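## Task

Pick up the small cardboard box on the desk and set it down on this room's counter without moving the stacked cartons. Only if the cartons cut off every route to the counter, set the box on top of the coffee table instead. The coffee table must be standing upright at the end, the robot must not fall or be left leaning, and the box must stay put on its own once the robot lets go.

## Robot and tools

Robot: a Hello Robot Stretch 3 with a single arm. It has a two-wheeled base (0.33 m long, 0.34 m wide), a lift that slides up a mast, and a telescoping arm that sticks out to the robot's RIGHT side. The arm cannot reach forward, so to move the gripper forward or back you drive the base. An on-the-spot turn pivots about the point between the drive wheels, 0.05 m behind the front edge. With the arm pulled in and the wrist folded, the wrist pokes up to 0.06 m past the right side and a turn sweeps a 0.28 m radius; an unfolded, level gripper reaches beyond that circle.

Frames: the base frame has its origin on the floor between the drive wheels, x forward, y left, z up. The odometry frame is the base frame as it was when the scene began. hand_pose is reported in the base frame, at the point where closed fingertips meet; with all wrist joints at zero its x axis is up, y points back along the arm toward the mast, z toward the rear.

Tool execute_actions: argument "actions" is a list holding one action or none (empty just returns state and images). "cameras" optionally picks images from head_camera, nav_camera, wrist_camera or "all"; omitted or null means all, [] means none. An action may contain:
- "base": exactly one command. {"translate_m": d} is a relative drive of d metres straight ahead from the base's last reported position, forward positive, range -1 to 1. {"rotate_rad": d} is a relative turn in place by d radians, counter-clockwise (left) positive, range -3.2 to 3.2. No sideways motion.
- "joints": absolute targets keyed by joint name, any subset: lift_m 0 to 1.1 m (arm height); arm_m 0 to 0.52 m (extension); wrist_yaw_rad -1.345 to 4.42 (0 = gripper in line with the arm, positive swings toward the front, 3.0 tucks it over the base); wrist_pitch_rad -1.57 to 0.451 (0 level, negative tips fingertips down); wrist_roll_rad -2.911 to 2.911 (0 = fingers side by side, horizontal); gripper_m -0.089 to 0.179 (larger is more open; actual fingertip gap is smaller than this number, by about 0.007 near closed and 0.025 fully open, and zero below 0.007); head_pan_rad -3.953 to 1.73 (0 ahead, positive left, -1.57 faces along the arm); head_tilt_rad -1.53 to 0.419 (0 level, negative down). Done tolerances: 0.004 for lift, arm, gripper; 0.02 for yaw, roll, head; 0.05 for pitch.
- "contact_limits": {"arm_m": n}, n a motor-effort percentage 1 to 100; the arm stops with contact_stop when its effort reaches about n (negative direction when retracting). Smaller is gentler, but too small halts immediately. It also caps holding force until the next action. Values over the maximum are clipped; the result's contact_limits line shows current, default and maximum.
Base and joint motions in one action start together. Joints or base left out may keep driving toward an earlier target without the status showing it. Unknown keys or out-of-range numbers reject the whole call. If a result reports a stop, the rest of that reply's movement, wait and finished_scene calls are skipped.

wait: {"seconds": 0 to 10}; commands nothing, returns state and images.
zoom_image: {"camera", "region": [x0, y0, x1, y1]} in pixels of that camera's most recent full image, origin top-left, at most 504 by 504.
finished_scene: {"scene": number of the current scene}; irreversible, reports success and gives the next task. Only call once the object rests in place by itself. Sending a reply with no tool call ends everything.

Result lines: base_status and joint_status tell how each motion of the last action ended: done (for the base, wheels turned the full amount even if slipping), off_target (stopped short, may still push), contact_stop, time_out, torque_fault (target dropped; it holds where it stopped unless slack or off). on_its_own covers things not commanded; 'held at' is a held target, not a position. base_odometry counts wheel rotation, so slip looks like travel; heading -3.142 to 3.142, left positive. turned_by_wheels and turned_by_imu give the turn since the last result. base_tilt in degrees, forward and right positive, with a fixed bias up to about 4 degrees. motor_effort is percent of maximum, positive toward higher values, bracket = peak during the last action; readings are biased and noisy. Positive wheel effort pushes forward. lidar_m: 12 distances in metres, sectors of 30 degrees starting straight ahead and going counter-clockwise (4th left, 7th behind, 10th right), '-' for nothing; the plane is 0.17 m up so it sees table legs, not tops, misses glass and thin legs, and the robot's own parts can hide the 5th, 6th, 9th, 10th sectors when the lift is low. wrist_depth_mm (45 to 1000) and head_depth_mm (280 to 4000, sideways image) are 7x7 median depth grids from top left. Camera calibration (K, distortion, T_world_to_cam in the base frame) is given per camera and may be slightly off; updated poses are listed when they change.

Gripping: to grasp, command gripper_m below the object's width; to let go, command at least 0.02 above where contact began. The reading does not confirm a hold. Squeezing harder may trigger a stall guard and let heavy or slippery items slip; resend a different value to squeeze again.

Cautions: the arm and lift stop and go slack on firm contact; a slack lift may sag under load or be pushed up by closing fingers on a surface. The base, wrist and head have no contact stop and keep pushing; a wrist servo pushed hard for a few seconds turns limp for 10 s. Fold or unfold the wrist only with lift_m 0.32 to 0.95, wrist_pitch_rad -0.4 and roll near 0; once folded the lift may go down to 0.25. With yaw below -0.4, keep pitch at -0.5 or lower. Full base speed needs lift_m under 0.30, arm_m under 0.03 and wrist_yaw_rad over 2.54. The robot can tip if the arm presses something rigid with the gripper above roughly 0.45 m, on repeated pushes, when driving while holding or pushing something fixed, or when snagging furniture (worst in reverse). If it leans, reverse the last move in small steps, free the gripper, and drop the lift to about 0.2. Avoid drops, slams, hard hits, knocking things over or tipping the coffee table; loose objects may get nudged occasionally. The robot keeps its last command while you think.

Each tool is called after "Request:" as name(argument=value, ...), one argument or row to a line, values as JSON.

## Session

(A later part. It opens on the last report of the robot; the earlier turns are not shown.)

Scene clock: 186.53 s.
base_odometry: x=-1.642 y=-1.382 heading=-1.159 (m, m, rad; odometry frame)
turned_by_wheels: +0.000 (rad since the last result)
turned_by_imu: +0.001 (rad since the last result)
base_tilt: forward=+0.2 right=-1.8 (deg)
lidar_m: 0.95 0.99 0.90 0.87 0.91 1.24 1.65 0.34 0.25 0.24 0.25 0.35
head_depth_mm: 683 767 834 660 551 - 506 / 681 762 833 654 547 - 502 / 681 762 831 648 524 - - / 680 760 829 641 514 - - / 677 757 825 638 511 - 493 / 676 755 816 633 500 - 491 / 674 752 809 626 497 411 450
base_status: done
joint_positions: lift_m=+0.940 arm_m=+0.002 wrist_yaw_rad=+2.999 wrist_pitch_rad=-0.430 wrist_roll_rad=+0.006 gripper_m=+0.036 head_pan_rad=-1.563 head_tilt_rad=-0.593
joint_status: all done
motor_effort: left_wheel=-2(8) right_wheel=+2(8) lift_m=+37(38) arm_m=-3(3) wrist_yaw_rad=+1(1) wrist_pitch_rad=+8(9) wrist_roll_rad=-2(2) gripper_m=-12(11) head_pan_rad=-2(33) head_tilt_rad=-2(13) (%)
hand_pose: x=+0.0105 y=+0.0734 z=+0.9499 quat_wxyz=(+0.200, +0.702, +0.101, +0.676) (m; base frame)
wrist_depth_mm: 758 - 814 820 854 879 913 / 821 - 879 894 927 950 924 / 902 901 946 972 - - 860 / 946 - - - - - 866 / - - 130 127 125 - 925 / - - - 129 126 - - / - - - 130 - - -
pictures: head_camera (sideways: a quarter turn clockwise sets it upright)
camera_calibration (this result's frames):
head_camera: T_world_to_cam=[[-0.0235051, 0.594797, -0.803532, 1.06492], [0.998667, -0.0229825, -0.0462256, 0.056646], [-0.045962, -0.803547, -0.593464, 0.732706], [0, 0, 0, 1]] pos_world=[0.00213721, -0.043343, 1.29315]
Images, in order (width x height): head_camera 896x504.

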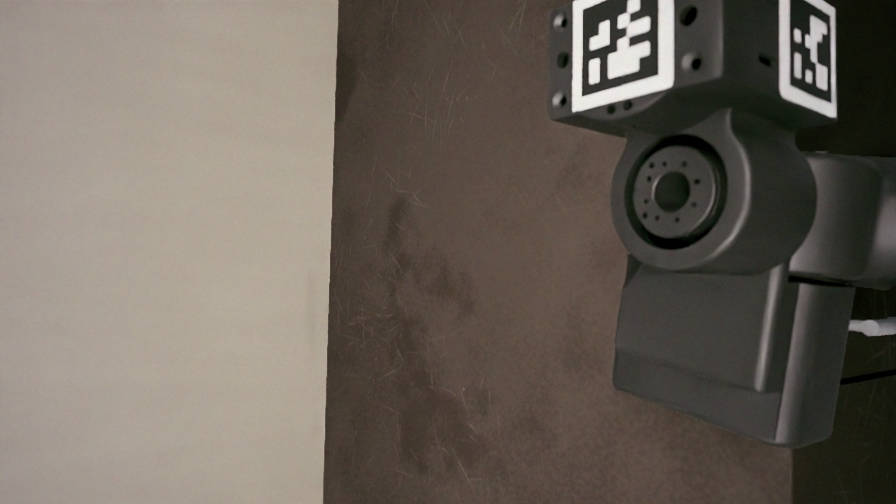

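Same counter height as in scene 1, so I'll use the same placement moves.

Request:
execute_actions(
  actions=[
    {"joints": {"wrist_yaw_rad": 1.6}},
  ],
  cameras=[],
)

Request:
execute_actions(
  actions=[
    {"joints": {"lift_m": 1.09}},
  ],
  cameras=[],
)

Request:
execute_actions(
  actions=[
    {"joints": {"wrist_yaw_rad": 0.0, "arm_m": 0.15}},
  ],
  cameras=[],
)

Request:
execute_actions(
  actions=[
    {"joints": {"wrist_pitch_rad": -1.5, "arm_m": 0.3}},
  ],
  cameras=[],
)

Scene clock: 207.47 s.
base_odometry: x=-1.642 y=-1.382 heading=-1.159 (m, m, rad; odometry frame)
turned_by_wheels: +0.000 (rad since the last result)
turned_by_imu: +0.001 (rad since the last result)
base_tilt: forward=+0.2 right=-1.9 (deg)
lidar_m: 0.95 0.99 0.91 0.87 0.91 1.24 1.65 0.34 0.25 0.24 0.25 0.35
head_depth_mm: 683 764 835 661 553 - 505 / 681 763 832 653 547 - 504 / 679 761 829 649 534 - - / 681 759 831 643 522 - - / 678 757 828 636 503 416 - / 678 756 817 632 499 414 - / 676 753 809 626 496 431 -
base_status: not commanded
joint_positions: lift_m=+0.940 arm_m=+0.002 wrist_yaw_rad=+1.602 wrist_pitch_rad=-0.430 wrist_roll_rad=+0.006 gripper_m=+0.036 head_pan_rad=-1.563 head_tilt_rad=-0.593
joint_status: all done
motor_effort: left_wheel=-2(2) right_wheel=+2(2) lift_m=+37(37) arm_m=-3(4) wrist_yaw_rad=-2(3) wrist_pitch_rad=+8(8) wrist_roll_rad=-2(1) gripper_m=-11(11) head_pan_rad=-2(3) head_tilt_rad=-2(1) (%)
hand_pose: x=+0.2015 y=-0.1403 z=+0.9499 quat_wxyz=(+0.588, +0.602, -0.374, +0.389) (m; base frame)
wrist_depth_mm: - - - - - - 819 / - - - - 603 580 552 / 834 - - - 431 380 372 / 927 - - - 306 287 280 / - - - 127 125 229 226 / - - - 129 126 191 189 / - - - 131 284 168 162
pictures: none
No camera images: the call's "cameras" was empty. Leave "cameras" out to get every camera's image.

Scene clock: 209.67 s.
base_odometry: x=-1.642 y=-1.382 heading=-1.159 (m, m, rad; odometry frame)
turned_by_wheels: +0.000 (rad since the last result)
turned_by_imu: +0.000 (rad since the last result)
base_tilt: forward=+0.1 right=-1.8 (deg)
lidar_m: 0.95 1.00 0.91 0.88 0.91 1.24 1.65 0.34 0.25 0.24 0.25 0.35
head_depth_mm: - - - - 474 424 463 / - - - - - 422 461 / - - - - - 419 459 / 678 751 829 - - 398 457 / 678 758 827 663 - - 453 / 676 757 817 656 - - 470 / 676 754 810 676 - - 449
base_status: not commanded
joint_positions: lift_m=+1.090 arm_m=+0.002 wrist_yaw_rad=+1.602 wrist_pitch_rad=-0.429 wrist_roll_rad=+0.006 gripper_m=+0.036 head_pan_rad=-1.563 head_tilt_rad=-0.593
joint_status: all done
motor_effort: left_wheel=-2(3) right_wheel=+2(3) lift_m=+37(37) arm_m=-3(3) wrist_yaw_rad=-2(2) wrist_pitch_rad=+8(8) wrist_roll_rad=-2(2) gripper_m=-11(12) head_pan_rad=-3(3) head_tilt_rad=-1(2) (%)
hand_pose: x=+0.2015 y=-0.1403 z=+1.0999 quat_wxyz=(+0.588, +0.602, -0.374, +0.389) (m; base frame)
wrist_depth_mm: - - - - - - 854 / - - - - - - 859 / - - - - 752 732 726 / 905 - - - 570 556 549 / - - - 127 126 445 441 / - - - 129 126 369 366 / - - - 130 304 318 315
pictures: none
No camera images: the call's "cameras" was empty. Leave "cameras" out to get every camera's image.

Scene clock: 212.00 s.
base_odometry: x=-1.642 y=-1.382 heading=-1.160 (m, m, rad; odometry frame)
turned_by_wheels: +0.000 (rad since the last result)
turned_by_imu: +0.000 (rad since the last result)
base_tilt: forward=+0.2 right=-1.8 (deg)
lidar_m: 0.95 0.99 0.91 0.87 0.91 1.24 1.65 0.34 0.25 0.24 0.25 0.35
head_depth_mm: - - 844 659 517 424 464 / - - 847 654 513 422 461 / - - 807 647 509 420 459 / 668 - 756 642 506 418 456 / 676 759 825 639 502 415 452 / 675 754 818 629 500 413 451 / 674 752 809 624 496 410 449
base_status: not commanded
joint_positions: lift_m=+1.090 arm_m=+0.150 wrist_yaw_rad=+0.002 wrist_pitch_rad=-0.429 wrist_roll_rad=+0.006 gripper_m=+0.036 head_pan_rad=-1.563 head_tilt_rad=-0.593
joint_status: all done
motor_effort: left_wheel=-2(2) right_wheel=+2(2) lift_m=+37(37) arm_m=+2(4) wrist_yaw_rad=-1(3) wrist_pitch_rad=+8(8) wrist_roll_rad=-1(2) gripper_m=-12(13) head_pan_rad=-3(2) head_tilt_rad=-2(1) (%)
hand_pose: x=-0.0211 y=-0.5175 z=+1.0999 quat_wxyz=(+0.689, +0.151, -0.692, -0.151) (m; base frame)
wrist_depth_mm: 400 397 394 392 388 385 382 / 436 428 431 423 424 417 413 / 477 474 471 466 461 448 453 / 524 522 517 495 495 503 495 / 478 474 465 127 126 448 439 / 395 388 393 129 126 370 362 / 335 332 320 130 301 317 313
pictures: none
No camera images: the call's "cameras" was empty. Leave "cameras" out to get every camera's image.

Scene clock: 214.37 s.
base_odometry: x=-1.642 y=-1.382 heading=-1.160 (m, m, rad; odometry frame)
turned_by_wheels: +0.000 (rad since the last result)
turned_by_imu: +0.000 (rad since the last result)
base_tilt: forward=+0.0 right=-1.9 (deg)
lidar_m: 0.95 0.99 0.91 0.87 0.91 1.25 1.65 0.34 0.25 0.24 0.25 0.35
head_depth_mm: 705 764 837 659 516 424 464 / - 776 833 652 513 422 461 / - 775 834 672 509 419 458 / 678 - - 487 491 417 456 / 678 757 823 637 503 415 452 / 677 756 816 631 498 412 452 / 673 754 808 625 497 410 449
base_status: not commanded
joint_positions: lift_m=+1.090 arm_m=+0.300 wrist_yaw_rad=+0.001 wrist_pitch_rad=-1.493 wrist_roll_rad=+0.006 gripper_m=+0.036 head_pan_rad=-1.563 head_tilt_rad=-0.593
joint_status: all done
motor_effort: left_wheel=-2(2) right_wheel=+2(2) lift_m=+37(37) arm_m=+3(1) wrist_yaw_rad=-1(1) wrist_pitch_rad=-2(5) wrist_roll_rad=-2(1) gripper_m=-12(12) head_pan_rad=-3(3) head_tilt_rad=-2(3) (%)
hand_pose: x=-0.0216 y=-0.4403 z=+0.9712 quat_wxyz=(+0.518, +0.479, -0.520, -0.482) (m; base frame)
wrist_depth_mm: 222 219 215 213 210 207 204 / 224 221 218 214 213 209 207 / 226 224 219 217 213 210 209 / 228 226 222 218 215 214 210 / 231 227 223 127 125 215 211 / 234 230 226 128 126 217 214 / 234 233 230 131 222 219 216
pictures: none
No camera images: the call's "cameras" was empty. Leave "cameras" out to get every camera's image.

Request:
execute_actions(
  actions=[
    {"joints": {"lift_m": 1.054}},
  ],
  cameras=[],
)

Request:
execute_actions(
  actions=[
    {"joints": {"gripper_m": 0.12}},
  ],
  cameras=[],
)

Request:
execute_actions(
  actions=[
    {"joints": {"lift_m": 1.1}},
  ],
  cameras=["head_camera"],
)

Scene clock: 222.37 s.
base_odometry: x=-1.642 y=-1.382 heading=-1.160 (m, m, rad; odometry frame)
turned_by_wheels: +0.000 (rad since the last result)
turned_by_imu: +0.000 (rad since the last result)
base_tilt: forward=+0.0 right=-1.9 (deg)
lidar_m: 0.95 0.99 0.91 0.87 0.91 1.24 1.65 0.34 0.25 0.24 0.25 0.35
head_depth_mm: 657 792 833 660 515 424 464 / 660 757 834 652 514 422 461 / - - 830 650 509 420 458 / 659 745 - 525 479 417 456 / 678 758 827 648 501 415 453 / 675 755 817 631 500 413 451 / 676 753 807 627 496 410 448
base_status: not commanded
joint_positions: lift_m=+1.054 arm_m=+0.300 wrist_yaw_rad=+0.001 wrist_pitch_rad=-1.494 wrist_roll_rad=+0.006 gripper_m=+0.036 head_pan_rad=-1.563 head_tilt_rad=-0.593
joint_status: all done
motor_effort: left_wheel=-2(3) right_wheel=+2(2) lift_m=+28(33) arm_m=+2(3) wrist_yaw_rad=-1(1) wrist_pitch_rad=-2(2) wrist_roll_rad=-1(1) gripper_m=-11(12) head_pan_rad=-2(2) head_tilt_rad=-1(4) (%)
hand_pose: x=-0.0216 y=-0.4401 z=+0.9355 quat_wxyz=(+0.517, +0.479, -0.520, -0.482) (m; base frame)
wrist_depth_mm: 184 184 181 178 175 174 171 / 187 185 182 179 178 176 173 / 189 186 184 181 179 177 174 / 191 188 186 182 181 178 176 / 193 191 187 127 125 180 178 / 195 192 191 129 126 181 179 / 197 195 191 131 185 183 181
pictures: none
No camera images: the call's "cameras" was empty. Leave "cameras" out to get every camera's image.

Scene clock: 223.70 s.
base_odometry: x=-1.642 y=-1.382 heading=-1.160 (m, m, rad; odometry frame)
turned_by_wheels: +0.000 (rad since the last result)
turned_by_imu: +0.000 (rad since the last result)
base_tilt: forward=+0.0 right=-1.8 (deg)
lidar_m: 0.95 0.99 0.91 0.87 0.91 1.24 1.65 0.34 0.25 0.24 0.25 0.35
head_depth_mm: 657 791 834 657 516 424 464 / 662 758 833 652 513 422 461 / - - 830 661 509 419 459 / 658 747 - 538 484 417 456 / 679 760 825 639 502 415 452 / 676 755 816 632 499 413 450 / 674 755 810 625 496 410 449
base_status: not commanded
joint_positions: lift_m=+1.054 arm_m=+0.300 wrist_yaw_rad=+0.001 wrist_pitch_rad=-1.494 wrist_roll_rad=+0.006 gripper_m=+0.120 head_pan_rad=-1.563 head_tilt_rad=-0.593
joint_status: all done
motor_effort: left_wheel=-3(3) right_wheel=+2(2) lift_m=+28(28) arm_m=+3(3) wrist_yaw_rad=-1(1) wrist_pitch_rad=-2(2) wrist_roll_rad=-1(2) gripper_m=+1(83) head_pan_rad=-3(3) head_tilt_rad=-2(2) (%)
hand_pose: x=-0.0216 y=-0.4401 z=+0.9355 quat_wxyz=(+0.517, +0.479, -0.520, -0.482) (m; base frame)
wrist_depth_mm: 186 183 180 178 176 173 171 / 187 185 183 180 177 175 172 / 190 186 184 182 179 177 174 / 191 188 186 182 180 179 176 / 193 191 187 135 180 179 178 / 194 192 189 136 160 - 179 / 197 195 191 137 185 184 181
pictures: none
No camera images: the call's "cameras" was empty. Leave "cameras" out to get every camera's image.

Scene clock: 224.93 s.
base_odometry: x=-1.642 y=-1.382 heading=-1.160 (m, m, rad; odometry frame)
turned_by_wheels: +0.000 (rad since the last result)
turned_by_imu: +0.000 (rad since the last result)
base_tilt: forward=+0.1 right=-1.9 (deg)
lidar_m: 0.95 0.99 0.91 0.87 0.91 1.25 1.65 0.34 0.25 0.24 0.25 0.35
head_depth_mm: 694 765 833 659 516 424 464 / - 776 832 652 513 421 461 / - 774 825 646 509 420 458 / 668 - 793 642 484 417 456 / 678 757 823 639 503 415 453 / 675 756 817 631 498 412 451 / 674 754 811 626 496 410 449
base_status: not commanded
joint_positions: lift_m=+1.100 arm_m=+0.300 wrist_yaw_rad=+0.001 wrist_pitch_rad=-1.495 wrist_roll_rad=+0.006 gripper_m=+0.120 head_pan_rad=-1.563 head_tilt_rad=-0.593
joint_status: all done
motor_effort: left_wheel=-3(3) right_wheel=+2(2) lift_m=+36(38) arm_m=+3(3) wrist_yaw_rad=+0(1) wrist_pitch_rad=-2(2) wrist_roll_rad=-2(1) gripper_m=-1(1) head_pan_rad=-2(3) head_tilt_rad=-2(2) (%)
hand_pose: x=-0.0216 y=-0.4400 z=+0.9812 quat_wxyz=(+0.517, +0.479, -0.520, -0.482) (m; base frame)
wrist_depth_mm: 231 229 225 222 219 218 215 / 233 231 229 225 222 219 216 / 236 233 230 227 225 221 218 / 239 235 232 184 225 222 221 / 240 237 236 181 227 225 222 / 243 241 237 182 229 - 224 / 245 244 239 236 233 230 227
pictures: head_camera (sideways: a quarter turn clockwise sets it upright)
camera_calibration (this result's frames):
head_camera: T_world_to_cam=[[-0.0234035, 0.594802, -0.803532, 1.06491], [0.998663, -0.0231532, -0.0462256, 0.056646], [-0.0460994, -0.803539, -0.593464, 0.732708], [0, 0, 0, 1]] pos_world=[0.0021298, -0.0433423, 1.29315]
Images, in order (width x height): head_camera 896x504.

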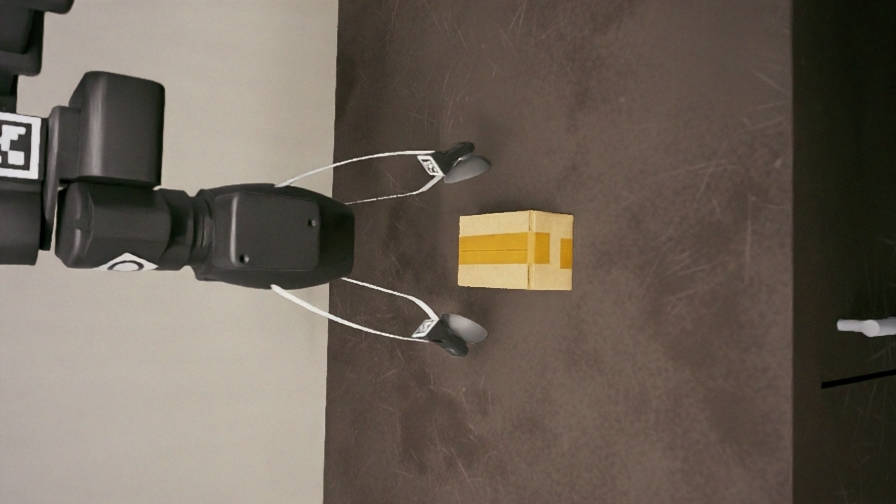

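Request:
finished_scene(
  scene=2,
)

The scene is finished: the task was done.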